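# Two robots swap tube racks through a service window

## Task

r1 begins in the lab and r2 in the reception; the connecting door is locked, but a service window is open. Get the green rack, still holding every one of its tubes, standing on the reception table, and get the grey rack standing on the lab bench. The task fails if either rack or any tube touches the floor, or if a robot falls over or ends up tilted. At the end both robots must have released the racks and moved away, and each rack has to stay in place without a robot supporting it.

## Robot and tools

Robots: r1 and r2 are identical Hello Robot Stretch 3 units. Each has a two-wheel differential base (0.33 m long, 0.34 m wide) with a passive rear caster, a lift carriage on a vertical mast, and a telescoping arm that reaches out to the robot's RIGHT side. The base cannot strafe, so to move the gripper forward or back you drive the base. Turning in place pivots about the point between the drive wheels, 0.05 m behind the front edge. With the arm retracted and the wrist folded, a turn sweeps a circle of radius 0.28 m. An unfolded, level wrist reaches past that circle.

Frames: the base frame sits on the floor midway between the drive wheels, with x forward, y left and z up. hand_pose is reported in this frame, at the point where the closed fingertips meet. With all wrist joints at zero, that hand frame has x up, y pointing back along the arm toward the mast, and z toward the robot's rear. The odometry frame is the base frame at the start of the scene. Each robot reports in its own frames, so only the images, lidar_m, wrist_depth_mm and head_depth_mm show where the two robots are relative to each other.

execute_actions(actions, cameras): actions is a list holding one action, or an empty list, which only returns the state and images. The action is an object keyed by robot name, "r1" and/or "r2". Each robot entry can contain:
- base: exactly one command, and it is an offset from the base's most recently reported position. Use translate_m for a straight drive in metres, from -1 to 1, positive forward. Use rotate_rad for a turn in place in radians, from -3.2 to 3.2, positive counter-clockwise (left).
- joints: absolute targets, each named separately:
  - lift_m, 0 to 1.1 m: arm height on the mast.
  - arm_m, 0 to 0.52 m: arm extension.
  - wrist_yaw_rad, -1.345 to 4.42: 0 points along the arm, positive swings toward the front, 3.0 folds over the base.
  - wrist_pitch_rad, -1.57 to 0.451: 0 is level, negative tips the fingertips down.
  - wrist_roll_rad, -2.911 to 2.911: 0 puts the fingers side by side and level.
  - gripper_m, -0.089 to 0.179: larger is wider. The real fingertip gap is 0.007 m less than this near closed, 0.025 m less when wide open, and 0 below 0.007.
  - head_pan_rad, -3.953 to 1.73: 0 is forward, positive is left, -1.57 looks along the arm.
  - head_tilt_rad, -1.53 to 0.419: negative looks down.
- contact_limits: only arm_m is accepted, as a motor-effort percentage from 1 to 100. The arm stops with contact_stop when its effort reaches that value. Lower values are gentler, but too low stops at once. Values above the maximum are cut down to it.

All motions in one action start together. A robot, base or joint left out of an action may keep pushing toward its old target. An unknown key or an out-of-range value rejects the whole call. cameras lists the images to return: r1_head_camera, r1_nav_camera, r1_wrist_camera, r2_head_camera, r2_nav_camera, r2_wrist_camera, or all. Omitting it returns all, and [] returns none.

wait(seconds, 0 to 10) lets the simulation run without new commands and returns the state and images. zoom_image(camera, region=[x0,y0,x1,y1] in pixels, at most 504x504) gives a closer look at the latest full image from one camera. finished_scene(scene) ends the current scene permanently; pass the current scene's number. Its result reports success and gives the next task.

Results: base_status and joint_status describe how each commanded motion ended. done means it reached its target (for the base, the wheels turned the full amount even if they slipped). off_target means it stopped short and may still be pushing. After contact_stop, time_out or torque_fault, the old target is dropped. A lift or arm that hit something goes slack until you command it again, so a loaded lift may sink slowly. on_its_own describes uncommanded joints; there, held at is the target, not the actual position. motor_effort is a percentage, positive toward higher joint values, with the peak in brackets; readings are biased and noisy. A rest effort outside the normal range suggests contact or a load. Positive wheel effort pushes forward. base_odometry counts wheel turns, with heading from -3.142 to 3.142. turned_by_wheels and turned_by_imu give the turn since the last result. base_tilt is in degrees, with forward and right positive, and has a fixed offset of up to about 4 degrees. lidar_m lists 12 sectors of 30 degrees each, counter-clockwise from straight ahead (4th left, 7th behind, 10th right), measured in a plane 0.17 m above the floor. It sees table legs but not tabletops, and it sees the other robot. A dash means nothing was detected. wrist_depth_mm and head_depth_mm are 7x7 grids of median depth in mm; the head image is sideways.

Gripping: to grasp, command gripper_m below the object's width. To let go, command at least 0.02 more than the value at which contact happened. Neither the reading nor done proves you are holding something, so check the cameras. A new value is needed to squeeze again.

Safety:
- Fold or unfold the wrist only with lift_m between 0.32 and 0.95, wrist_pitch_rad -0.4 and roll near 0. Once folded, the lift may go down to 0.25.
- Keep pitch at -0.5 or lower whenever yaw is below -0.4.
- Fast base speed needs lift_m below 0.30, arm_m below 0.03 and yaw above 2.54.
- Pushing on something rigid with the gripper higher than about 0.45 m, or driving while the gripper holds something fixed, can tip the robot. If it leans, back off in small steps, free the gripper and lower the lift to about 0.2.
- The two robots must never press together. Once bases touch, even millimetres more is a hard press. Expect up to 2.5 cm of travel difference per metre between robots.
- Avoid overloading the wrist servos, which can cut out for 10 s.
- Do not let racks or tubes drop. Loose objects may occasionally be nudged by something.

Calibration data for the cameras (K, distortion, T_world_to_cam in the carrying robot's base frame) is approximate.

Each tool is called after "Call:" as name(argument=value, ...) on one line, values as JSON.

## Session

Call:
execute_actions(actions=[])

Scene clock: 0.00 s.
r1.base_odometry: x=+0.000 y=+0.000 heading=+0.000 (m, m, rad; r1's odometry frame)
r1.turned_by_wheels: +0.000 (rad since the last result)
r1.turned_by_imu: +0.000 (rad since the last result)
r1.base_tilt: forward=+0.0 right=-1.4 (deg)
r1.lidar_m: 1.26 2.10 2.31 1.15 1.79 2.05 1.13 0.93 0.92 1.06 1.11 1.11
r1.head_depth_mm: 1130 1129 1130 1134 1140 1137 1136 / 1224 1227 1221 1232 1242 1239 1240 / 1337 1336 1347 1339 1340 1346 1350 / 1469 1474 1477 1472 1478 1477 1491 / 1621 1623 1636 1645 1644 1651 1670 / 1790 1843 1841 1845 1857 1860 1864 / 1948 2097 2111 2114 2126 2144 2076
r1.base_status: not commanded
r1.joint_positions: lift_m=+0.398 arm_m=+0.000 wrist_yaw_rad=+3.065 wrist_pitch_rad=-0.403 wrist_roll_rad=-0.010 gripper_m=+0.037 head_pan_rad=+0.001 head_tilt_rad=+0.011
r1.joint_status: not commanded
r1.motor_effort: left_wheel=+1 right_wheel=+1 lift_m=+39 arm_m=+0 wrist_yaw_rad=-1 wrist_pitch_rad=+6 wrist_roll_rad=+0 gripper_m=+0 head_pan_rad=-1 head_tilt_rad=+3 (%)
r1.hand_pose: x=-0.0040 y=+0.0802 z=+0.4145 quat_wxyz=(+0.168, +0.694, +0.116, +0.690) (m; r1's base frame)
r1.wrist_depth_mm: - - - - - - - / - - - - - - - / - - - - - - - / 943 942 951 924 924 941 904 / 782 774 - 790 790 757 748 / 665 655 - 642 - 643 652 / 580 576 563 579 574 560 553
r2.base_odometry: x=+0.000 y=+0.000 heading=+0.000 (m, m, rad; r2's odometry frame)
r2.turned_by_wheels: +0.000 (rad since the last result)
r2.turned_by_imu: +0.000 (rad since the last result)
r2.base_tilt: forward=-2.1 right=-0.5 (deg)
r2.lidar_m: 0.94 0.86 0.90 1.11 2.30 1.73 1.18 2.36 1.86 1.20 1.09 1.13
r2.head_depth_mm: 1253 1258 1280 1294 1299 1316 1327 / 1309 1311 1299 1295 1304 1291 1292 / 1193 1189 1146 1144 1141 1146 1140 / 1069 1071 1067 1066 1064 1059 1064 / 989 991 989 986 981 983 981 / 921 922 919 915 914 916 913 / 860 859 860 856 857 855 853
r2.base_status: not commanded
r2.joint_positions: lift_m=+0.338 arm_m=-0.003 wrist_yaw_rad=+2.897 wrist_pitch_rad=-0.399 wrist_roll_rad=+0.011 gripper_m=+0.037 head_pan_rad=+0.016 head_tilt_rad=+0.006
r2.joint_status: not commanded
r2.motor_effort: left_wheel=+0 right_wheel=+0 lift_m=+23 arm_m=+0 wrist_yaw_rad=+0 wrist_pitch_rad=+5 wrist_roll_rad=+0 gripper_m=+0 head_pan_rad=+1 head_tilt_rad=+2 (%)
r2.hand_pose: x=+0.0336 y=+0.0780 z=+0.3553 quat_wxyz=(+0.224, +0.708, +0.054, +0.667) (m; r2's base frame)
r2.wrist_depth_mm: - - - - 858 744 622 / - - - - 925 782 664 / - - - - 985 831 697 / 772 - 832 856 883 848 735 / 633 - 689 681 701 715 724 / 536 532 535 562 581 586 605 / 468 481 - 491 492 501 507
pictures: r1_head_camera (sideways: a quarter turn clockwise sets it upright), r1_nav_camera (sideways: a quarter turn counterclockwise sets it upright), r1_wrist_camera, r2_head_camera (sideways: a quarter turn clockwise sets it upright), r2_nav_camera (sideways: a quarter turn counterclockwise sets it upright), r2_wrist_camera
camera_calibration (this result's frames):
r1_head_camera: T_world_to_cam=[[0.0215436, 0.0163835, -0.999634, 1.31756], [0.0028714, 0.999861, 0.0164491, -0.0197512], [0.999764, -0.00322472, 0.0214935, -0.0766374], [0, 0, 0, 1]] pos_world=[0.0482911, -0.00208489, 1.31905]
r1_nav_camera: T_world_to_cam=[[0.0220206, -0.0149806, 0.999645, -1.25857], [-0.0101645, -0.999839, -0.0147596, 0.0658824], [0.999706, -0.00983583, -0.0221693, -0.0162766], [0, 0, 0, 1]] pos_world=[0.044656, 0.0468576, 1.25874]
r1_wrist_camera: T_world_to_cam=[[0.994092, -0.107926, -0.0115104, 0.0144881], [-0.0723511, -0.579868, -0.811491, 0.411089], [0.0809068, 0.80753, -0.584251, 0.340984], [0, 0, 0, 1]] pos_world=[-0.0122477, -0.0354138, 0.532982]
r2_head_camera: T_world_to_cam=[[-0.0120536, 0.0390565, -0.999164, 1.32127], [-0.018522, 0.999057, 0.0392758, -0.0549224], [0.999756, 0.0189799, -0.0113189, -0.0359534], [0, 0, 0, 1]] pos_world=[0.0508534, 0.00394875, 1.32192]
r2_nav_camera: T_world_to_cam=[[-0.022927, -0.0592421, 0.99798, -1.25371], [0.0612136, -0.996453, -0.0577451, 0.119032], [0.997861, 0.059766, 0.0264721, -0.0868761], [0, 0, 0, 1]] pos_world=[0.0506602, 0.04953, 1.26035]
r2_wrist_camera: T_world_to_cam=[[0.963075, -0.264925, 0.047974, -0.0404522], [-0.113415, -0.560811, -0.820139, 0.365026], [0.244179, 0.784415, -0.570149, 0.29785], [0, 0, 0, 1]] pos_world=[0.00762916, -0.0396442, 0.471131]
Images, in order (width x height): r1_head_camera 896x504, r1_nav_camera 672x504, r1_wrist_camera 644x364, r2_head_camera 896x504, r2_nav_camera 672x504, r2_wrist_camera 644x364.

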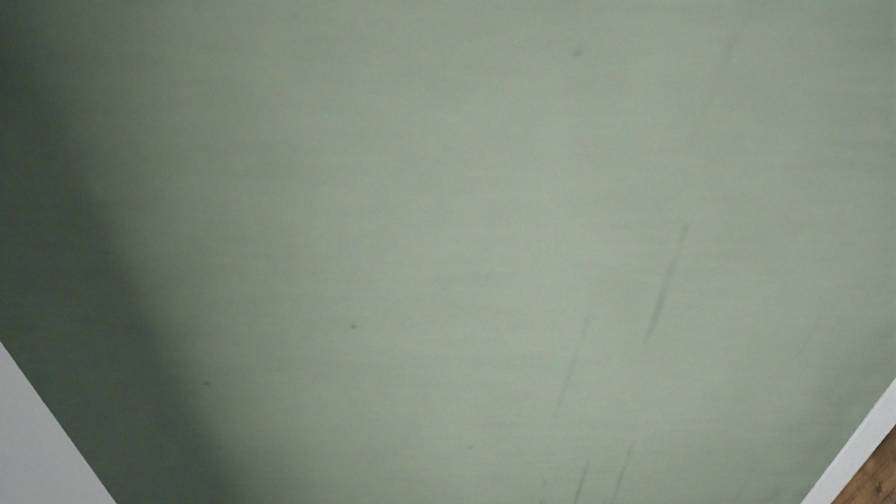

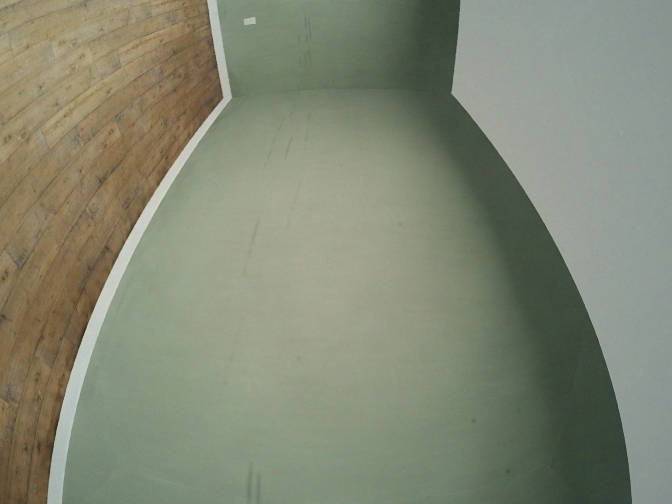

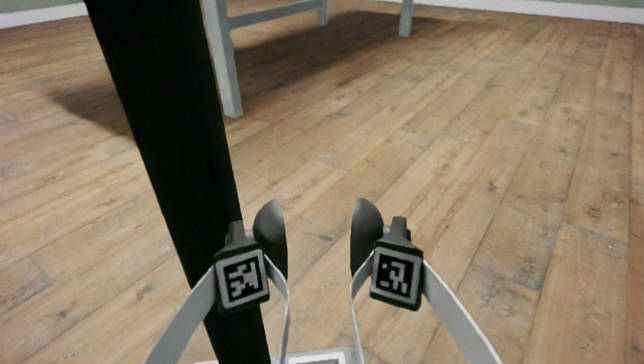

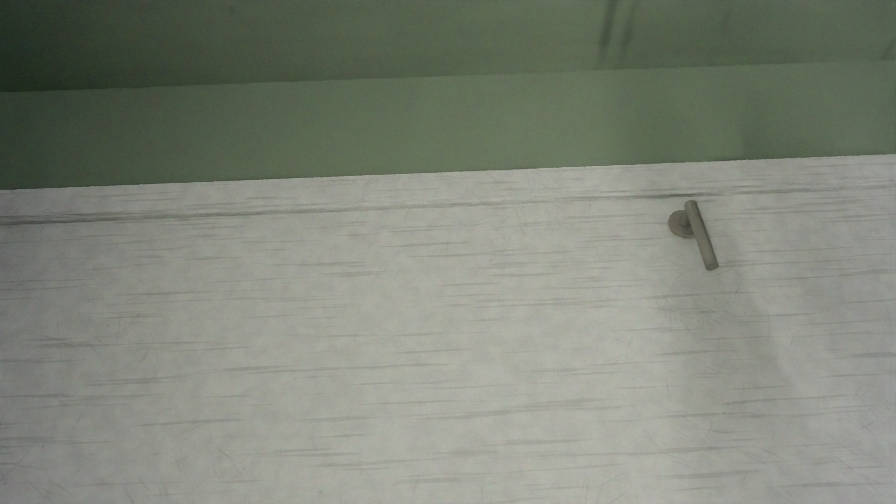

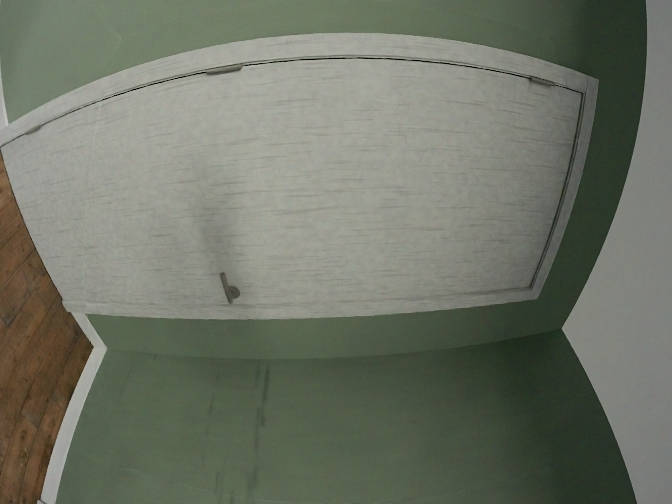

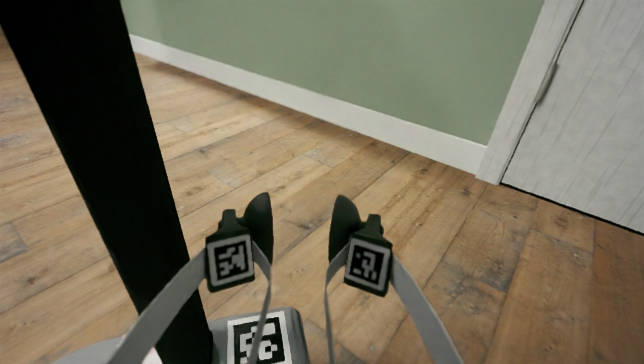

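Call:
execute_actions(actions=[{"r1":{"base":{"rotate_rad":-1.92},"joints":{"head_pan_rad":-2.85,"head_tilt_rad":-0.4,"lift_m":0.28}},"r2":{"base":{"rotate_rad":-2.75},"joints":{"head_pan_rad":-0.3,"head_tilt_rad":-0.4,"lift_m":0.28}}}], cameras=["r1_head_camera","r2_head_camera"])

Scene clock: 3.60 s.
r1.base_odometry: x=+0.000 y=+0.000 heading=-1.920 (m, m, rad; r1's odometry frame)
r1.turned_by_wheels: -1.920 (rad since the last result)
r1.turned_by_imu: -1.936 (rad since the last result)
r1.base_tilt: forward=+0.1 right=-1.3 (deg)
r1.lidar_m: 0.94 1.20 1.11 1.12 1.42 3.03 2.31 1.15 3.63 1.54 1.03 0.92
r1.head_depth_mm: 3125 3318 3434 3097 2264 1732 1398 / 3332 3560 3550 3323 2281 1739 1401 / 3577 3811 2414 2941 2278 1734 1398 / 3834 - 2412 1668 2260 1735 1407 / - - - 1443 2258 1741 1405 / - - - 1357 2022 1634 1401 / 3684 3931 - 1557 2098 1741 1406
r1.base_status: done
r1.joint_positions: lift_m=+0.280 arm_m=+0.000 wrist_yaw_rad=+3.065 wrist_pitch_rad=-0.404 wrist_roll_rad=-0.010 gripper_m=+0.037 head_pan_rad=-2.843 head_tilt_rad=-0.395
r1.joint_status: all done
r1.motor_effort: left_wheel=+3(11) right_wheel=-2(7) lift_m=+31(35) arm_m=-1(0) wrist_yaw_rad=-1(0) wrist_pitch_rad=+6(6) wrist_roll_rad=+0(0) gripper_m=+0(0) head_pan_rad=-5(56) head_tilt_rad=-3(26) (%)
r1.hand_pose: x=-0.0040 y=+0.0801 z=+0.2962 quat_wxyz=(+0.168, +0.694, +0.116, +0.690) (m; r1's base frame)
r1.wrist_depth_mm: - - - - - - 925 / - - - - - - - / 949 947 932 916 917 889 898 / 742 748 730 721 725 715 700 / 614 598 - 597 619 595 587 / 520 522 - 532 - 506 499 / 461 - - - 440 436 435
r2.base_odometry: x=+0.000 y=+0.000 heading=-2.750 (m, m, rad; r2's odometry frame)
r2.turned_by_wheels: -2.750 (rad since the last result)
r2.turned_by_imu: -2.798 (rad since the last result)
r2.base_tilt: forward=-2.1 right=-0.5 (deg)
r2.lidar_m: 2.37 2.30 1.28 1.09 1.12 1.01 0.87 0.85 1.02 1.75 1.73 1.19
r2.head_depth_mm: - - - 1361 2045 1690 1412 / - - 2169 1462 2252 1697 1429 / 3969 - 2211 2575 2268 1760 1433 / 3692 - 2109 2969 2297 1762 1443 / 3513 3719 2515 3300 2308 1767 1445 / 3316 3482 3714 2967 2328 1792 1448 / 3122 3293 3539 3371 2349 1800 1449
r2.base_status: done
r2.joint_positions: lift_m=+0.280 arm_m=-0.003 wrist_yaw_rad=+2.897 wrist_pitch_rad=-0.399 wrist_roll_rad=+0.011 gripper_m=+0.037 head_pan_rad=-0.293 head_tilt_rad=-0.395
r2.joint_status: all done
r2.motor_effort: left_wheel=+3(11) right_wheel=-3(8) lift_m=+18(18) arm_m=+0(0) wrist_yaw_rad=+0(0) wrist_pitch_rad=+5(5) wrist_roll_rad=+0(0) gripper_m=+0(1) head_pan_rad=-3(29) head_tilt_rad=-2(29) (%)
r2.hand_pose: x=+0.0336 y=+0.0780 z=+0.2973 quat_wxyz=(+0.224, +0.708, +0.054, +0.667) (m; r2's base frame)
r2.wrist_depth_mm: - 952 - - - - - / - - - - - - - / 848 916 945 969 - - - / 677 - 723 752 769 799 813 / 557 - 602 592 612 632 643 / 466 - - 490 510 521 526 / - - - 427 430 441 449
pictures: r1_head_camera (sideways: a quarter turn clockwise sets it upright), r2_head_camera (sideways: a quarter turn clockwise sets it upright)
camera_calibration (this result's frames):
r1_head_camera: T_world_to_cam=[[0.363295, 0.0946144, -0.926857, 1.22021], [0.284335, -0.958629, 0.0135916, -0.0177399], [-0.887226, -0.268476, -0.375167, 0.451187], [0, 0, 0, 1]] pos_world=[-0.0379475, -0.0113227, 1.30047]
r2_head_camera: T_world_to_cam=[[-0.372328, 0.153349, -0.915345, 1.21384], [0.301017, 0.952893, 0.0371977, -0.0541459], [0.87793, -0.261685, -0.400949, 0.471936], [0, 0, 0, 1]] pos_world=[0.0539172, -0.0110477, 1.30232]
Images, in order (width x height): r1_head_camera 896x504, r2_head_camera 896x504.

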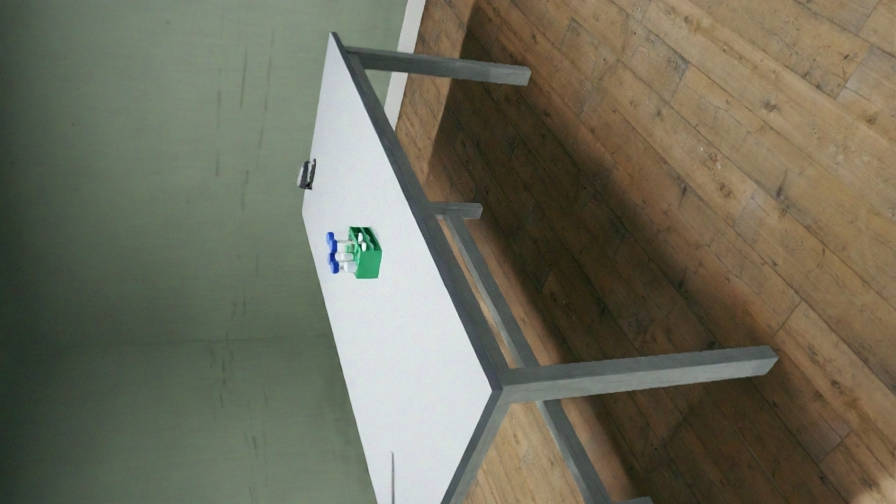

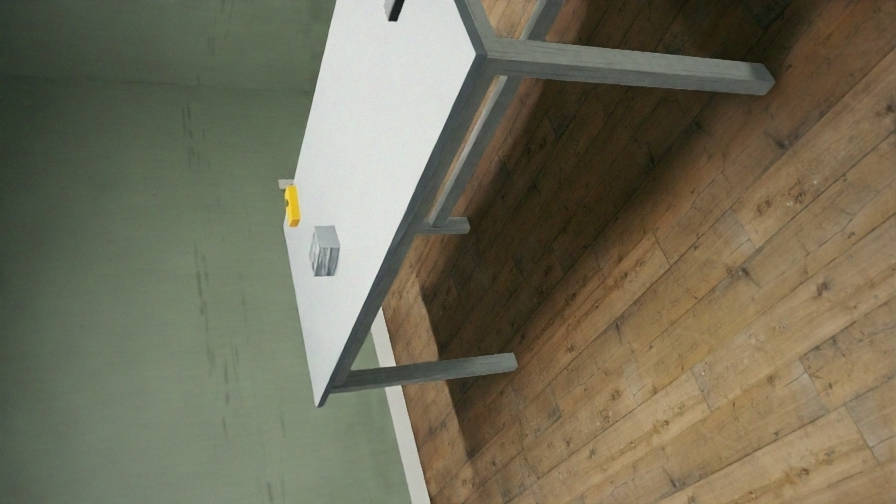

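Call:
execute_actions(actions=[{"r1":{"base":{"translate_m":-0.78},"joints":{"head_pan_rad":-1.57,"head_tilt_rad":-0.7}},"r2":{"base":{"translate_m":0.89},"joints":{"head_pan_rad":-1.57,"head_tilt_rad":-0.7}}}], cameras=[])

Call:
execute_actions(actions=[{"r1":{"base":{"translate_m":-0.78}},"r2":{"base":{"translate_m":0.89}}}], cameras=[])

Call:
execute_actions(actions=[{"r1":{"base":{"rotate_rad":-0.38},"joints":{"lift_m":0.9}},"r2":{"base":{"rotate_rad":0.34},"joints":{"lift_m":0.9}}}], cameras=["r1_head_camera","r2_head_camera"])

Call:
execute_actions(actions=[{"r1":{"joints":{"wrist_yaw_rad":0,"arm_m":0.15,"lift_m":1.06}},"r2":{"joints":{"wrist_yaw_rad":0,"arm_m":0.15,"lift_m":1.06}}}], cameras=[])

Scene clock: 8.87 s.
r1.base_odometry: x=+0.267 y=+0.733 heading=-1.920 (m, m, rad; r1's odometry frame)
r1.turned_by_wheels: +0.000 (rad since the last result)
r1.turned_by_imu: -0.002 (rad since the last result)
r1.base_tilt: forward=+0.0 right=-1.4 (deg)
r1.lidar_m: 1.66 1.53 1.42 1.44 1.82 2.65 1.53 1.36 0.61 2.71 1.81 1.66
r1.head_depth_mm: 2829 3138 2447 803 857 1368 1187 / 2931 3257 2582 1986 1637 1316 1183 / 3061 3350 2571 2018 1634 1377 1183 / 3196 3495 2579 1986 1619 1370 1191 / 3100 3271 2564 2000 1624 1377 1182 / 2585 2842 2549 2002 1625 1375 1185 / 2257 2405 2450 2003 1634 1368 1182
r1.base_status: done
r1.joint_positions: lift_m=+0.280 arm_m=+0.000 wrist_yaw_rad=+3.065 wrist_pitch_rad=-0.404 wrist_roll_rad=-0.010 gripper_m=+0.037 head_pan_rad=-1.577 head_tilt_rad=-0.691
r1.joint_status: all done
r1.motor_effort: left_wheel=+3(8) right_wheel=-2(7) lift_m=+31(31) arm_m=+0(0) wrist_yaw_rad=+0(1) wrist_pitch_rad=+6(6) wrist_roll_rad=+0(0) gripper_m=+0(0) head_pan_rad=+4(55) head_tilt_rad=-4(21) (%)
r1.hand_pose: x=-0.0040 y=+0.0801 z=+0.2961 quat_wxyz=(+0.168, +0.694, +0.116, +0.690) (m; r1's base frame)
r1.wrist_depth_mm: - - - - - - - / - - - - - - - / 936 945 928 903 932 888 902 / 741 735 727 728 712 710 699 / 608 602 - 600 605 592 589 / 517 522 - 532 - 504 501 / 459 - - - 439 437 437
r2.base_odometry: x=-0.823 y=-0.340 heading=-2.750 (m, m, rad; r2's odometry frame)
r2.turned_by_wheels: +0.000 (rad since the last result)
r2.turned_by_imu: +0.001 (rad since the last result)
r2.base_tilt: forward=-2.2 right=-0.6 (deg)
r2.lidar_m: 1.49 2.56 1.58 1.33 1.34 1.53 1.72 1.74 2.00 0.67 1.32 1.52
r2.head_depth_mm: 2881 3021 2477 1946 1610 1375 1198 / 3320 3370 2480 1965 1625 1388 1211 / 3317 3416 2478 1977 1621 1384 1204 / 3213 3442 2534 2007 1633 1394 1211 / 3138 3324 2533 888 1557 1341 1215 / 3060 3267 1030 838 1651 1408 1219 / 2990 3186 1010 837 1662 1411 1226
r2.base_status: done
r2.joint_positions: lift_m=+0.280 arm_m=-0.003 wrist_yaw_rad=+2.897 wrist_pitch_rad=-0.399 wrist_roll_rad=+0.011 gripper_m=+0.037 head_pan_rad=-1.563 head_tilt_rad=-0.691
r2.joint_status: all done
r2.motor_effort: left_wheel=+3(10) right_wheel=-2(6) lift_m=+19(19) arm_m=+0(0) wrist_yaw_rad=+0(0) wrist_pitch_rad=+5(5) wrist_roll_rad=+0(0) gripper_m=+0(0) head_pan_rad=-3(44) head_tilt_rad=-4(23) (%)
r2.hand_pose: x=+0.0336 y=+0.0780 z=+0.2973 quat_wxyz=(+0.224, +0.708, +0.054, +0.667) (m; r2's base frame)
r2.wrist_depth_mm: - - - - - - - / - - - - - - - / 855 945 930 990 - - - / 691 - 725 748 769 797 808 / 554 - 604 595 607 625 635 / 468 - - 490 513 516 526 / - - - 432 430 442 447
pictures: none
No camera images: the call's "cameras" was empty. Leave "cameras" out to get every camera's image.

Scene clock: 13.60 s.
r1.base_odometry: x=+0.533 y=+1.466 heading=-1.920 (m, m, rad; r1's odometry frame)
r1.turned_by_wheels: +0.000 (rad since the last result)
r1.turned_by_imu: -0.002 (rad since the last result)
r1.base_tilt: forward=+0.0 right=-1.4 (deg)
r1.lidar_m: 2.41 1.87 1.73 1.75 2.08 1.93 0.75 1.02 0.95 0.96 0.76 2.38
r1.head_depth_mm: 2560 2877 1044 806 651 557 511 / 2688 2975 1042 700 644 557 1139 / 2788 3082 1045 787 661 558 1165 / 2900 3217 1045 806 661 571 1185 / 3013 3272 1048 813 662 586 1189 / 3157 3475 1046 813 665 1293 1190 / 3138 3362 1049 813 663 1341 1188
r1.base_status: done
r1.joint_positions: lift_m=+0.280 arm_m=+0.000 wrist_yaw_rad=+3.065 wrist_pitch_rad=-0.404 wrist_roll_rad=-0.010 gripper_m=+0.037 head_pan_rad=-1.577 head_tilt_rad=-0.691
r1.joint_status: not commanded
r1.motor_effort: left_wheel=+2(8) right_wheel=-2(10) lift_m=+30(30) arm_m=+0(1) wrist_yaw_rad=+0(1) wrist_pitch_rad=+6(6) wrist_roll_rad=+0(0) gripper_m=+0(0) head_pan_rad=+3(4) head_tilt_rad=-4(3) (%)
r1.hand_pose: x=-0.0040 y=+0.0800 z=+0.2961 quat_wxyz=(+0.168, +0.694, +0.116, +0.690) (m; r1's base frame)
r1.wrist_depth_mm: - - - - - - - / - - - - - - - / 956 938 926 916 909 912 890 / 747 740 731 719 728 711 703 / 606 602 - 596 614 591 585 / 511 524 - 537 - 503 498 / 459 - - - 438 441 434
r2.base_odometry: x=-1.645 y=-0.680 heading=-2.750 (m, m, rad; r2's odometry frame)
r2.turned_by_wheels: +0.000 (rad since the last result)
r2.turned_by_imu: +0.001 (rad since the last result)
r2.base_tilt: forward=-2.1 right=-0.6 (deg)
r2.lidar_m: 1.71 1.70 1.85 1.59 1.59 1.82 2.60 1.01 1.25 1.08 1.08 0.64
r2.head_depth_mm: 3282 3373 995 787 1501 1376 1201 / 3168 3376 1002 794 709 1382 1204 / 3116 3298 1010 795 691 1391 1206 / 2987 3285 1016 803 662 1394 1206 / 2885 3166 1024 785 666 1364 1220 / 2828 3115 1030 764 669 1344 1220 / 2768 3053 1035 790 672 1322 1226
r2.base_status: done
r2.joint_positions: lift_m=+0.280 arm_m=-0.003 wrist_yaw_rad=+2.897 wrist_pitch_rad=-0.399 wrist_roll_rad=+0.011 gripper_m=+0.037 head_pan_rad=-1.563 head_tilt_rad=-0.691
r2.joint_status: not commanded
r2.motor_effort: left_wheel=+2(11) right_wheel=-2(5) lift_m=+19(19) arm_m=+1(0) wrist_yaw_rad=+0(0) wrist_pitch_rad=+5(5) wrist_roll_rad=+0(0) gripper_m=+0(0) head_pan_rad=-3(3) head_tilt_rad=-4(4) (%)
r2.hand_pose: x=+0.0336 y=+0.0780 z=+0.2973 quat_wxyz=(+0.224, +0.708, +0.054, +0.667) (m; r2's base frame)
r2.wrist_depth_mm: - - - - - - - / - - - - - - - / 854 924 951 - - - - / 687 - 729 737 773 784 815 / 557 - 610 589 605 625 644 / 473 - - 497 510 515 528 / - - - 430 434 443 448
pictures: none
No camera images: the call's "cameras" was empty. Leave "cameras" out to get every camera's image.

Scene clock: 20.07 s.
r1.base_odometry: x=+0.533 y=+1.466 heading=-2.300 (m, m, rad; r1's odometry frame)
r1.turned_by_wheels: -0.380 (rad since the last result)
r1.turned_by_imu: -0.384 (rad since the last result)
r1.base_tilt: forward=+0.1 right=-1.4 (deg)
r1.lidar_m: 2.38 2.39 1.78 1.73 1.80 1.98 1.93 0.75 0.98 0.95 1.00 0.76
r1.head_depth_mm: 2652 2996 1042 807 696 - 1142 / 2640 3008 1043 808 677 - 1137 / 2661 3026 1042 809 661 - - / 2678 2981 1039 807 661 - - / 2697 3045 1042 676 658 - 1139 / 2694 3032 1043 786 651 560 1151 / 2673 3045 1050 813 662 559 1162
r1.base_status: done
r1.joint_positions: lift_m=+0.900 arm_m=+0.000 wrist_yaw_rad=+3.065 wrist_pitch_rad=-0.404 wrist_roll_rad=-0.010 gripper_m=+0.037 head_pan_rad=-1.577 head_tilt_rad=-0.692
r1.joint_status: all done
r1.motor_effort: left_wheel=+3(9) right_wheel=-2(7) lift_m=+47(48) arm_m=-1(1) wrist_yaw_rad=+0(1) wrist_pitch_rad=+6(6) wrist_roll_rad=+0(0) gripper_m=+0(0) head_pan_rad=+4(5) head_tilt_rad=-4(4) (%)
r1.hand_pose: x=-0.0040 y=+0.0800 z=+0.9155 quat_wxyz=(+0.168, +0.694, +0.116, +0.690) (m; r1's base frame)
r1.wrist_depth_mm: - - - - - - - / - - - - - - - / - - - - - - - / - - - - - - - / - - - - - - - / - - - - - - - / - - - - - - -
r2.base_odometry: x=-1.645 y=-0.680 heading=-2.410 (m, m, rad; r2's odometry frame)
r2.turned_by_wheels: +0.340 (rad since the last result)
r2.turned_by_imu: +0.345 (rad since the last result)
r2.base_tilt: forward=-2.2 right=-0.6 (deg)
r2.lidar_m: 1.71 1.81 1.63 1.59 1.69 2.45 2.60 1.01 1.10 1.08 0.64 0.66
r2.head_depth_mm: 2840 3078 996 788 687 - 1157 / 2851 3106 1000 793 670 - 1158 / 2849 3081 1006 773 660 - - / 2870 3119 1015 778 662 - 1166 / 2894 3121 1019 807 667 - 1167 / 2867 3177 1030 811 669 1407 1196 / 2890 3201 1038 815 672 1401 1223
r2.base_status: done
r2.joint_positions: lift_m=+0.900 arm_m=-0.003 wrist_yaw_rad=+2.897 wrist_pitch_rad=-0.399 wrist_roll_rad=+0.011 gripper_m=+0.037 head_pan_rad=-1.563 head_tilt_rad=-0.692
r2.joint_status: all done
r2.motor_effort: left_wheel=-1(7) right_wheel=+3(10) lift_m=+27(26) arm_m=+1(0) wrist_yaw_rad=+1(0) wrist_pitch_rad=+5(5) wrist_roll_rad=+0(0) gripper_m=+0(0) head_pan_rad=-3(3) head_tilt_rad=-4(4) (%)
r2.hand_pose: x=+0.0336 y=+0.0779 z=+0.9167 quat_wxyz=(+0.224, +0.708, +0.054, +0.667) (m; r2's base frame)
r2.wrist_depth_mm: - - - - - - - / - - - - - - - / - - - - - - - / - - - - - - - / - - - - - - - / - - - - - - - / - - - - - - -
pictures: r1_head_camera (sideways: a quarter turn clockwise sets it upright), r2_head_camera (sideways: a quarter turn clockwise sets it upright)
camera_calibration (this result's frames):
r1_head_camera: T_world_to_cam=[[0.0201592, 0.629178, -0.777, 1.02688], [0.999757, -0.0195956, 0.010071, -0.017516], [-0.00888932, -0.777014, -0.62942, 0.776644], [0, 0, 0, 1]] pos_world=[0.00371464, -0.0429674, 1.28689]
r2_head_camera: T_world_to_cam=[[0.0342427, 0.650946, -0.758351, 1.00664], [0.999374, -0.0155115, 0.0318112, -0.0513799], [0.00894422, -0.758966, -0.651069, 0.802662], [0, 0, 0, 1]] pos_world=[0.00969835, -0.0468759, 1.28761]
Images, in order (width x height): r1_head_camera 896x504, r2_head_camera 896x504.

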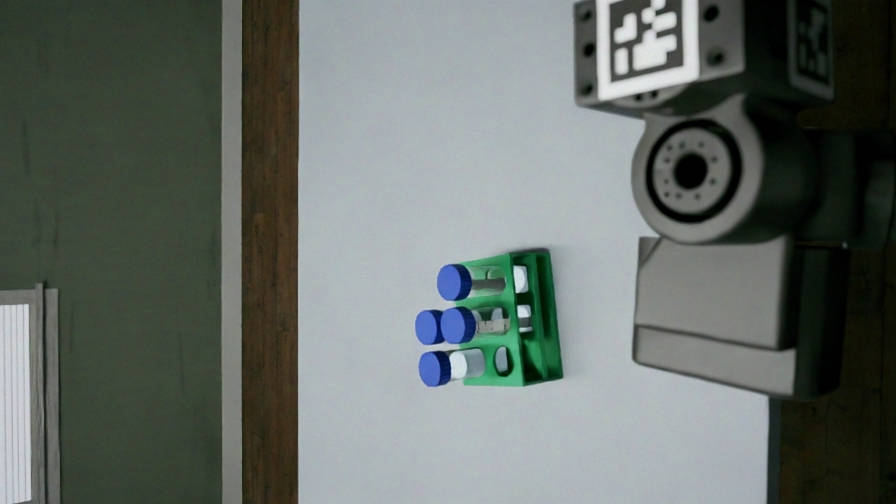

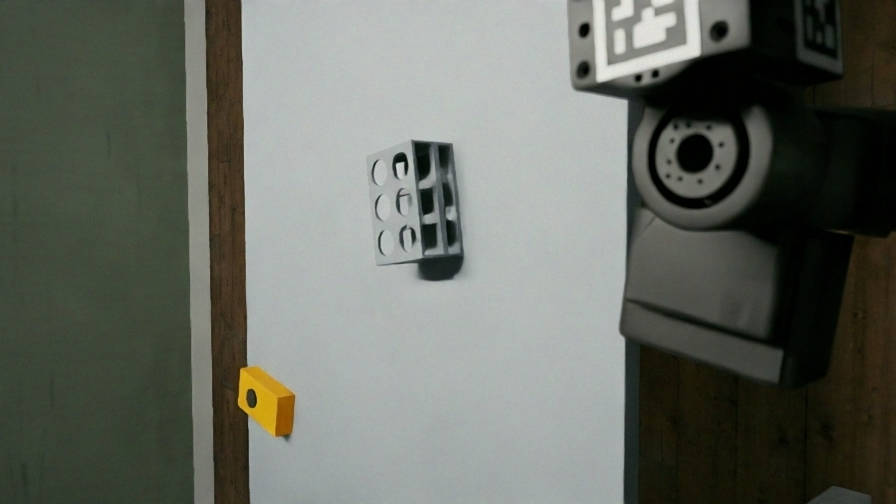

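Scene clock: 22.60 s.
r1.base_odometry: x=+0.533 y=+1.466 heading=-2.300 (m, m, rad; r1's odometry frame)
r1.turned_by_wheels: +0.000 (rad since the last result)
r1.turned_by_imu: -0.001 (rad since the last result)
r1.base_tilt: forward=+0.0 right=-1.4 (deg)
r1.lidar_m: 2.38 2.39 1.78 1.73 1.80 1.98 1.92 0.75 0.98 0.95 0.99 0.76
r1.head_depth_mm: - - 995 807 658 556 1157 / - - 1002 810 660 558 1164 / - - 965 807 661 558 1169 / 2638 3006 1003 811 661 560 1162 / 2656 3051 1043 673 660 559 1159 / 2650 3004 1046 786 649 560 1164 / 2650 3006 1053 812 665 559 1159
r1.base_status: not commanded
r1.joint_positions: lift_m=+1.060 arm_m=+0.150 wrist_yaw_rad=+0.002 wrist_pitch_rad=-0.404 wrist_roll_rad=-0.010 gripper_m=+0.037 head_pan_rad=-1.577 head_tilt_rad=-0.692
r1.joint_status: all done
r1.motor_effort: left_wheel=+3(3) right_wheel=-2(2) lift_m=+47(49) arm_m=+8(10) wrist_yaw_rad=-3(3) wrist_pitch_rad=+6(6) wrist_roll_rad=+0(0) gripper_m=-1(0) head_pan_rad=+3(5) head_tilt_rad=-4(4) (%)
r1.hand_pose: x=-0.0211 y=-0.5206 z=+1.0755 quat_wxyz=(+0.696, +0.143, -0.689, -0.141) (m; r1's base frame)
r1.wrist_depth_mm: - - - - - - - / - - - - - - - / - - - - - - - / 774 767 760 746 750 748 754 / 630 620 651 621 636 618 604 / 536 531 534 531 - 525 521 / 462 465 465 461 457 453 454
r2.base_odometry: x=-1.645 y=-0.680 heading=-2.410 (m, m, rad; r2's odometry frame)
r2.turned_by_wheels: +0.000 (rad since the last result)
r2.turned_by_imu: +0.000 (rad since the last result)
r2.base_tilt: forward=-2.2 right=-0.6 (deg)
r2.lidar_m: 1.71 1.81 1.63 1.59 1.69 2.45 2.59 1.01 1.10 1.08 0.64 0.66
r2.head_depth_mm: - - 974 789 654 1376 1197 / - - 1000 792 657 1375 1202 / - - 938 774 659 1395 1200 / - 3224 975 777 661 1390 1210 / 2876 3121 1022 808 666 1396 1213 / 2898 3196 1025 811 668 1403 1219 / 2904 3219 1037 814 672 1406 1219
r2.base_status: not commanded
r2.joint_positions: lift_m=+1.060 arm_m=+0.150 wrist_yaw_rad=+0.002 wrist_pitch_rad=-0.399 wrist_roll_rad=+0.011 gripper_m=+0.037 head_pan_rad=-1.563 head_tilt_rad=-0.692
r2.joint_status: all done
r2.motor_effort: left_wheel=-1(1) right_wheel=+3(3) lift_m=+27(26) arm_m=+7(8) wrist_yaw_rad=-2(2) wrist_pitch_rad=+5(5) wrist_roll_rad=+0(0) gripper_m=+0(1) head_pan_rad=-3(3) head_tilt_rad=-4(4) (%)
r2.hand_pose: x=-0.0211 y=-0.5213 z=+1.0767 quat_wxyz=(+0.690, +0.140, -0.696, -0.141) (m; r2's base frame)
r2.wrist_depth_mm: - - - - - - - / - - - - - - - / - - - - - - - / - 728 748 782 801 818 840 / 603 591 620 628 643 652 669 / 486 495 483 483 535 538 548 / 421 433 438 421 445 456 469
pictures: none
No camera images: the call's "cameras" was empty. Leave "cameras" out to get every camera's image.

Call:
execute_actions(actions=[{"r1":{"base":{"translate_m":0.092},"joints":{"wrist_pitch_rad":-1.57,"wrist_roll_rad":2.12,"arm_m":0.41,"gripper_m":0.179}},"r2":{"base":{"translate_m":-0.012},"joints":{"wrist_pitch_rad":-1.52,"wrist_roll_rad":1.5,"arm_m":0.52,"gripper_m":0.179,"lift_m":1.02}}}], cameras=["r1_head_camera","r1_wrist_camera","r2_wrist_camera"])

Scene clock: 27.03 s.
r1.base_odometry: x=+0.472 y=+1.397 heading=-2.299 (m, m, rad; r1's odometry frame)
r1.turned_by_wheels: +0.000 (rad since the last result)
r1.turned_by_imu: -0.001 (rad since the last result)
r1.base_tilt: forward=+0.0 right=-1.4 (deg)
r1.lidar_m: 2.29 2.38 1.78 1.72 1.80 2.08 2.02 0.84 0.98 0.95 1.00 0.67
r1.head_depth_mm: 2701 3003 1041 806 658 556 1161 / 2678 2918 1045 808 661 558 1163 / - 2900 1003 783 662 558 1165 / 2681 - 1045 672 657 557 1159 / 2711 2980 1044 799 662 558 1158 / 2675 2982 1045 810 662 561 1165 / 2650 3028 1048 812 660 558 1185
r1.base_status: done
r1.joint_positions: lift_m=+1.060 arm_m=+0.410 wrist_yaw_rad=+0.000 wrist_pitch_rad=-1.559 wrist_roll_rad=+2.117 gripper_m=+0.179 head_pan_rad=-1.577 head_tilt_rad=-0.692
r1.joint_status: all done
r1.motor_effort: left_wheel=+3(7) right_wheel=-2(2) lift_m=+47(47) arm_m=+8(10) wrist_yaw_rad=-2(3) wrist_pitch_rad=-5(6) wrist_roll_rad=+2(3) gripper_m=+0(91) head_pan_rad=+4(4) head_tilt_rad=-4(4) (%)
r1.hand_pose: x=-0.0214 y=-0.5330 z=+0.9419 quat_wxyz=(-0.191, -0.190, -0.685, -0.677) (m; r1's base frame)
r1.wrist_depth_mm: 311 312 312 314 313 312 - / 322 321 322 319 322 321 - / 331 332 328 269 335 336 337 / 345 344 346 222 343 346 345 / 355 357 359 231 357 356 358 / - 369 371 368 371 368 370 / 384 383 382 388 383 385 387
r2.base_odometry: x=-1.636 y=-0.672 heading=-2.410 (m, m, rad; r2's odometry frame)
r2.turned_by_wheels: +0.000 (rad since the last result)
r2.turned_by_imu: -0.001 (rad since the last result)
r2.base_tilt: forward=-2.1 right=-0.5 (deg)
r2.lidar_m: 1.72 1.82 1.63 1.60 1.69 2.46 2.58 1.00 1.10 1.08 0.65 0.66
r2.head_depth_mm: - 3096 993 789 653 1379 1196 / 2925 3112 1003 793 656 1382 1202 / 2949 3106 1009 774 658 1384 1209 / - - 1012 775 662 1396 1210 / 2882 3136 1020 804 666 1393 1217 / 2887 3159 1025 809 669 1403 1220 / 2874 3222 1035 814 670 1404 1222
r2.base_status: done
r2.joint_positions: lift_m=+1.020 arm_m=+0.517 wrist_yaw_rad=+0.000 wrist_pitch_rad=-1.513 wrist_roll_rad=+1.495 gripper_m=+0.179 head_pan_rad=-1.563 head_tilt_rad=-0.692
r2.joint_status: all done
joint sent to its limit — the command would take r2.arm_m past its upper limit, so that joint was sent only as far as its limit.
r2.motor_effort: left_wheel=-1(6) right_wheel=+3(4) lift_m=+18(27) arm_m=+6(8) wrist_yaw_rad=+0(1) wrist_pitch_rad=-3(4) wrist_roll_rad=+2(5) gripper_m=+0(85) head_pan_rad=-3(3) head_tilt_rad=-4(4) (%)
r2.hand_pose: x=-0.0216 y=-0.6522 z=+0.9017 quat_wxyz=(+0.028, +0.026, -0.727, -0.686) (m; r2's base frame)
r2.wrist_depth_mm: 282 280 278 275 272 271 269 / 290 290 285 281 281 279 277 / 302 298 294 236 291 289 289 / 309 308 303 271 301 298 300 / 320 321 318 282 311 306 - / - 333 331 325 322 - - / 344 347 340 341 334 333 -
pictures: r1_head_camera (sideways: a quarter turn clockwise sets it upright), r1_wrist_camera, r2_wrist_camera
camera_calibration (this result's frames):
r1_head_camera: T_world_to_cam=[[0.0201592, 0.629178, -0.777, 1.02688], [0.999757, -0.0195956, 0.010071, -0.017516], [-0.00888932, -0.777014, -0.62942, 0.776644], [0, 0, 0, 1]] pos_world=[0.00371464, -0.0429674, 1.28689]
r1_wrist_camera: T_world_to_cam=[[0.547377, 0.836749, 0.0151331, 0.440564], [0.813878, -0.536452, 0.223208, -0.450226], [0.194887, -0.109862, -0.974653, 1.02694], [0, 0, 0, 1]] pos_world=[-0.0748626, -0.497344, 1.09474]
r2_wrist_camera: T_world_to_cam=[[-0.120232, 0.992612, -0.0163053, 0.647817], [0.972209, 0.121052, 0.200388, -0.0546718], [0.200881, 0.00824077, -0.979581, 1.0577], [0, 0, 0, 1]] pos_world=[-0.0814315, -0.645129, 1.05762]
Images, in order (width x height): r1_head_camera 896x504, r1_wrist_camera 644x364, r2_wrist_camera 644x364.

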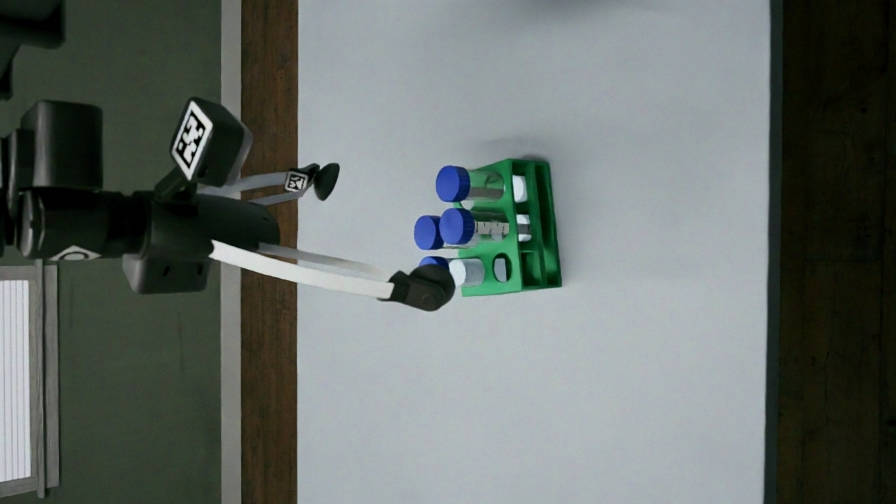

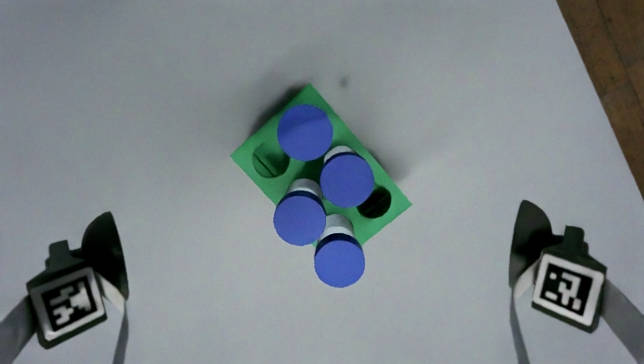

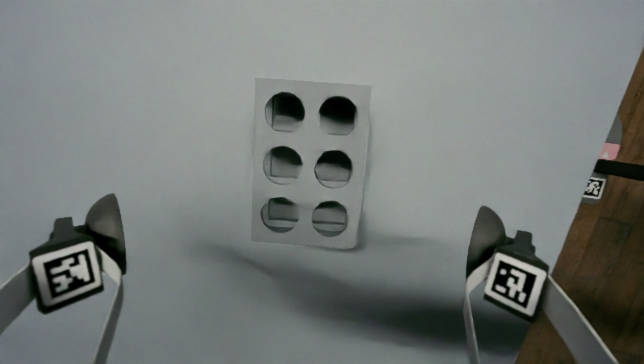

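Call:
execute_actions(actions=[{"r1":{"joints":{"arm_m":0.405,"lift_m":0.915}},"r2":{"base":{"translate_m":-0.024},"joints":{"wrist_pitch_rad":-1.56,"wrist_roll_rad":1.53,"lift_m":0.925}}}], cameras=["r1_wrist_camera"])

Call:
execute_actions(actions=[{"r1":{"joints":{"gripper_m":0.075}},"r2":{"joints":{"gripper_m":0.048}}}], cameras=["r1_head_camera","r1_wrist_camera","r2_wrist_camera"])

Scene clock: 29.50 s.
r1.base_odometry: x=+0.472 y=+1.397 heading=-2.299 (m, m, rad; r1's odometry frame)
r1.turned_by_wheels: +0.000 (rad since the last result)
r1.turned_by_imu: -0.001 (rad since the last result)
r1.base_tilt: forward=+0.1 right=-1.4 (deg)
r1.lidar_m: 2.29 2.38 1.78 1.72 1.80 2.08 2.02 0.84 0.98 0.95 1.00 0.67
r1.head_depth_mm: 2636 2961 - - 643 558 1158 / 2651 2859 1001 804 659 557 1160 / 2684 - - 690 661 556 1166 / 2635 2913 - 659 642 559 1167 / 2632 3026 1041 811 662 559 1166 / 2678 3001 1052 811 662 560 1168 / 2692 3002 1046 812 665 559 1185
r1.base_status: not commanded
r1.joint_positions: lift_m=+0.915 arm_m=+0.405 wrist_yaw_rad=+0.000 wrist_pitch_rad=-1.560 wrist_roll_rad=+2.117 gripper_m=+0.179 head_pan_rad=-1.577 head_tilt_rad=-0.692
r1.joint_status: all done
r1.motor_effort: left_wheel=+2(3) right_wheel=-2(2) lift_m=+30(43) arm_m=-7(6) wrist_yaw_rad=-2(1) wrist_pitch_rad=-5(5) wrist_roll_rad=+2(2) gripper_m=+0(1) head_pan_rad=+4(4) head_tilt_rad=-5(4) (%)
r1.hand_pose: x=-0.0214 y=-0.5289 z=+0.7975 quat_wxyz=(-0.191, -0.190, -0.685, -0.677) (m; r1's base frame)
r1.wrist_depth_mm: 176 176 176 177 178 177 177 / 181 182 182 182 182 182 183 / 188 188 70 129 188 189 189 / 195 193 70 71 194 196 196 / 199 198 72 73 140 202 202 / - 209 141 76 76 208 209 / 218 217 119 79 78 219 221
r2.base_odometry: x=-1.618 y=-0.656 heading=-2.410 (m, m, rad; r2's odometry frame)
r2.turned_by_wheels: +0.000 (rad since the last result)
r2.turned_by_imu: +0.000 (rad since the last result)
r2.base_tilt: forward=-2.2 right=-0.5 (deg)
r2.lidar_m: 1.74 1.85 1.63 1.60 1.69 2.45 2.56 0.98 1.10 1.08 0.67 0.66
r2.head_depth_mm: 2853 3116 - 747 653 1375 1198 / 2825 - 967 794 656 1380 1202 / 2768 - 969 774 660 1391 1210 / 2823 3178 978 779 661 1395 1210 / 2861 3166 1019 805 664 1393 1215 / 2903 3175 1028 811 668 1397 1219 / 2869 3210 1034 813 670 1409 1222
r2.base_status: done
r2.joint_positions: lift_m=+0.925 arm_m=+0.517 wrist_yaw_rad=+0.000 wrist_pitch_rad=-1.551 wrist_roll_rad=+1.524 gripper_m=+0.179 head_pan_rad=-1.563 head_tilt_rad=-0.692
r2.joint_status: all done
r2.motor_effort: left_wheel=-1(5) right_wheel=+2(7) lift_m=+19(20) arm_m=+7(6) wrist_yaw_rad=+0(1) wrist_pitch_rad=-3(3) wrist_roll_rad=+3(5) gripper_m=+0(0) head_pan_rad=-3(3) head_tilt_rad=-4(4) (%)
r2.hand_pose: x=-0.0216 y=-0.6423 z=+0.8073 quat_wxyz=(+0.017, +0.016, -0.714, -0.700) (m; r2's base frame)
r2.wrist_depth_mm: 185 186 186 187 187 188 188 / 191 191 192 192 193 194 195 / 198 197 140 142 200 201 201 / 205 205 147 176 207 208 207 / 209 212 152 185 215 214 217 / - 221 155 157 222 - 224 / 228 229 163 176 231 234 -
pictures: r1_wrist_camera
camera_calibration (this result's frames):
r1_wrist_camera: T_world_to_cam=[[0.547377, 0.836744, 0.0154207, 0.439032], [0.813878, -0.536529, 0.223023, -0.415644], [0.194887, -0.109527, -0.974691, 0.886824], [0, 0, 0, 1]] pos_world=[-0.0748626, -0.493231, 0.950308]
Images, in order (width x height): r1_wrist_camera 644x364.

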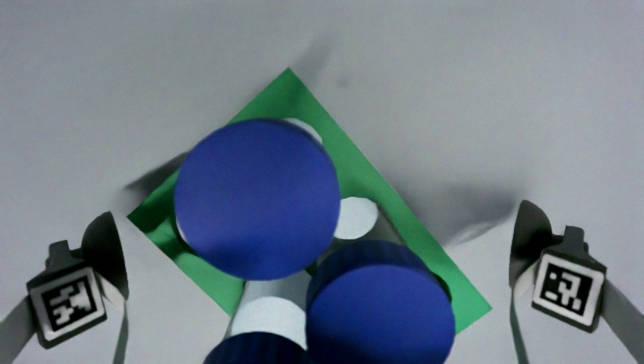

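Scene clock: 31.30 s.
r1.base_odometry: x=+0.472 y=+1.397 heading=-2.299 (m, m, rad; r1's odometry frame)
r1.turned_by_wheels: +0.000 (rad since the last result)
r1.turned_by_imu: +0.000 (rad since the last result)
r1.base_tilt: forward=-0.1 right=-1.4 (deg)
r1.lidar_m: 2.29 2.38 1.78 1.73 1.80 2.08 2.02 0.84 0.99 0.95 1.00 0.68
r1.head_depth_mm: 2638 2932 - - 643 557 1156 / 2653 2845 1004 810 659 557 1164 / 2639 - 1005 737 660 557 1170 / 2654 2914 - 675 650 559 1164 / 2681 2997 1049 811 662 559 1167 / 2664 2979 1044 810 661 559 1172 / 2662 3024 1048 811 663 559 1192
r1.base_status: not commanded
r1.joint_positions: lift_m=+0.915 arm_m=+0.405 wrist_yaw_rad=+0.000 wrist_pitch_rad=-1.562 wrist_roll_rad=+2.117 gripper_m=+0.076 head_pan_rad=-1.577 head_tilt_rad=-0.692
r1.joint_status: all done
r1.motor_effort: left_wheel=+3(3) right_wheel=-2(3) lift_m=+30(30) arm_m=-7(7) wrist_yaw_rad=-1(1) wrist_pitch_rad=-4(5) wrist_roll_rad=+2(2) gripper_m=-11(95) head_pan_rad=+4(4) head_tilt_rad=-4(4) (%)
r1.hand_pose: x=-0.0214 y=-0.5282 z=+0.7975 quat_wxyz=(-0.191, -0.190, -0.684, -0.678) (m; r1's base frame)
r1.wrist_depth_mm: 176 177 177 177 177 178 177 / 183 182 183 182 184 183 184 / 187 189 131 69 189 190 189 / 194 194 71 71 196 195 196 / 202 200 139 73 138 203 203 / 209 207 141 78 77 210 211 / 215 218 119 80 79 219 221
r2.base_odometry: x=-1.618 y=-0.656 heading=-2.410 (m, m, rad; r2's odometry frame)
r2.turned_by_wheels: +0.000 (rad since the last result)
r2.turned_by_imu: +0.000 (rad since the last result)
r2.base_tilt: forward=-2.1 right=-0.6 (deg)
r2.lidar_m: 1.74 1.85 1.63 1.60 1.70 2.45 2.56 0.97 1.09 1.07 0.67 0.67
r2.head_depth_mm: 2858 3083 - 745 652 1375 1196 / 2825 - 965 793 656 1384 1206 / 2796 - 971 772 661 1394 1207 / 2836 3214 979 754 663 1389 1206 / 2889 3159 1023 804 665 1399 1210 / 2888 3194 1026 810 667 1399 1216 / 2916 3187 1033 813 670 1402 1218
r2.base_status: not commanded
r2.joint_positions: lift_m=+0.925 arm_m=+0.517 wrist_yaw_rad=+0.000 wrist_pitch_rad=-1.551 wrist_roll_rad=+1.524 gripper_m=+0.049 head_pan_rad=-1.563 head_tilt_rad=-0.692
r2.joint_status: all done
r2.motor_effort: left_wheel=-2(1) right_wheel=+2(3) lift_m=+19(19) arm_m=+6(6) wrist_yaw_rad=+0(0) wrist_pitch_rad=-3(3) wrist_roll_rad=+3(3) gripper_m=-18(92) head_pan_rad=-3(3) head_tilt_rad=-4(4) (%)
r2.hand_pose: x=-0.0216 y=-0.6423 z=+0.8073 quat_wxyz=(+0.017, +0.016, -0.714, -0.700) (m; r2's base frame)
r2.wrist_depth_mm: 185 186 186 187 187 188 188 / 191 192 192 192 193 194 194 / 197 198 170 139 198 201 201 / 205 206 174 175 206 208 208 / 211 213 151 150 180 216 215 / 220 222 156 154 225 223 224 / 226 228 174 162 230 232 235
pictures: r1_head_camera (sideways: a quarter turn clockwise sets it upright), r1_wrist_camera, r2_wrist_camera
camera_calibration (this result's frames):
r1_head_camera: T_world_to_cam=[[0.0201592, 0.629178, -0.777, 1.02688], [0.999757, -0.0195957, 0.010071, -0.017516], [-0.00888941, -0.777014, -0.62942, 0.776644], [0, 0, 0, 1]] pos_world=[0.00371463, -0.0429674, 1.28689]
r1_wrist_camera: T_world_to_cam=[[0.547362, 0.836714, 0.017435, 0.436892], [0.813888, -0.53705, 0.22173, -0.414568], [0.194888, -0.107176, -0.974952, 0.888393], [0, 0, 0, 1]] pos_world=[-0.0748634, -0.492982, 0.950446]
r2_wrist_camera: T_world_to_cam=[[-0.0916896, 0.995545, 0.0219689, 0.608039], [0.974951, 0.0852597, 0.205427, -0.0639454], [0.202639, 0.0402542, -0.978426, 0.984753], [0, 0, 0, 1]] pos_world=[-0.0814552, -0.639519, 0.963286]
Images, in order (width x height): r1_head_camera 896x504, r1_wrist_camera 644x364, r2_wrist_camera 644x364.

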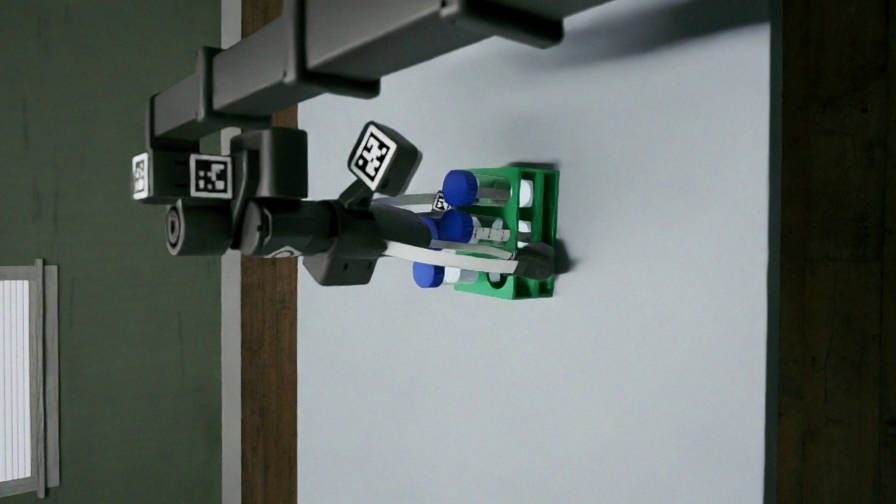

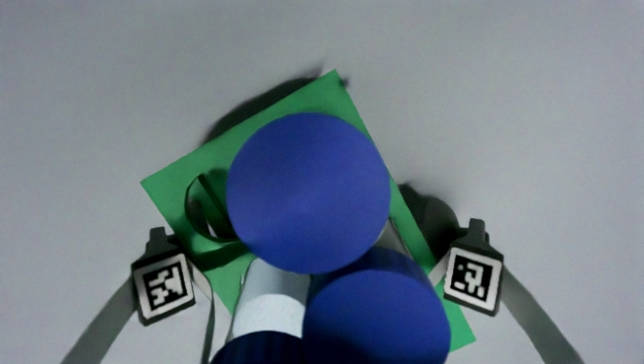

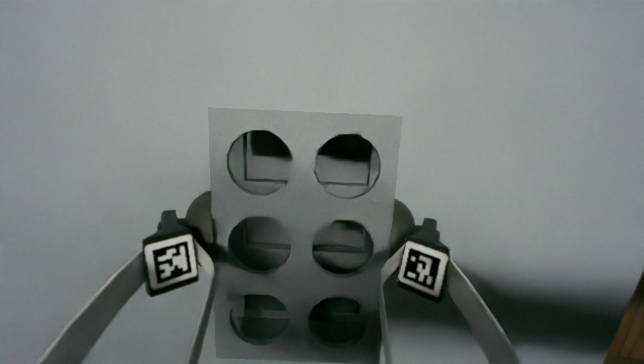

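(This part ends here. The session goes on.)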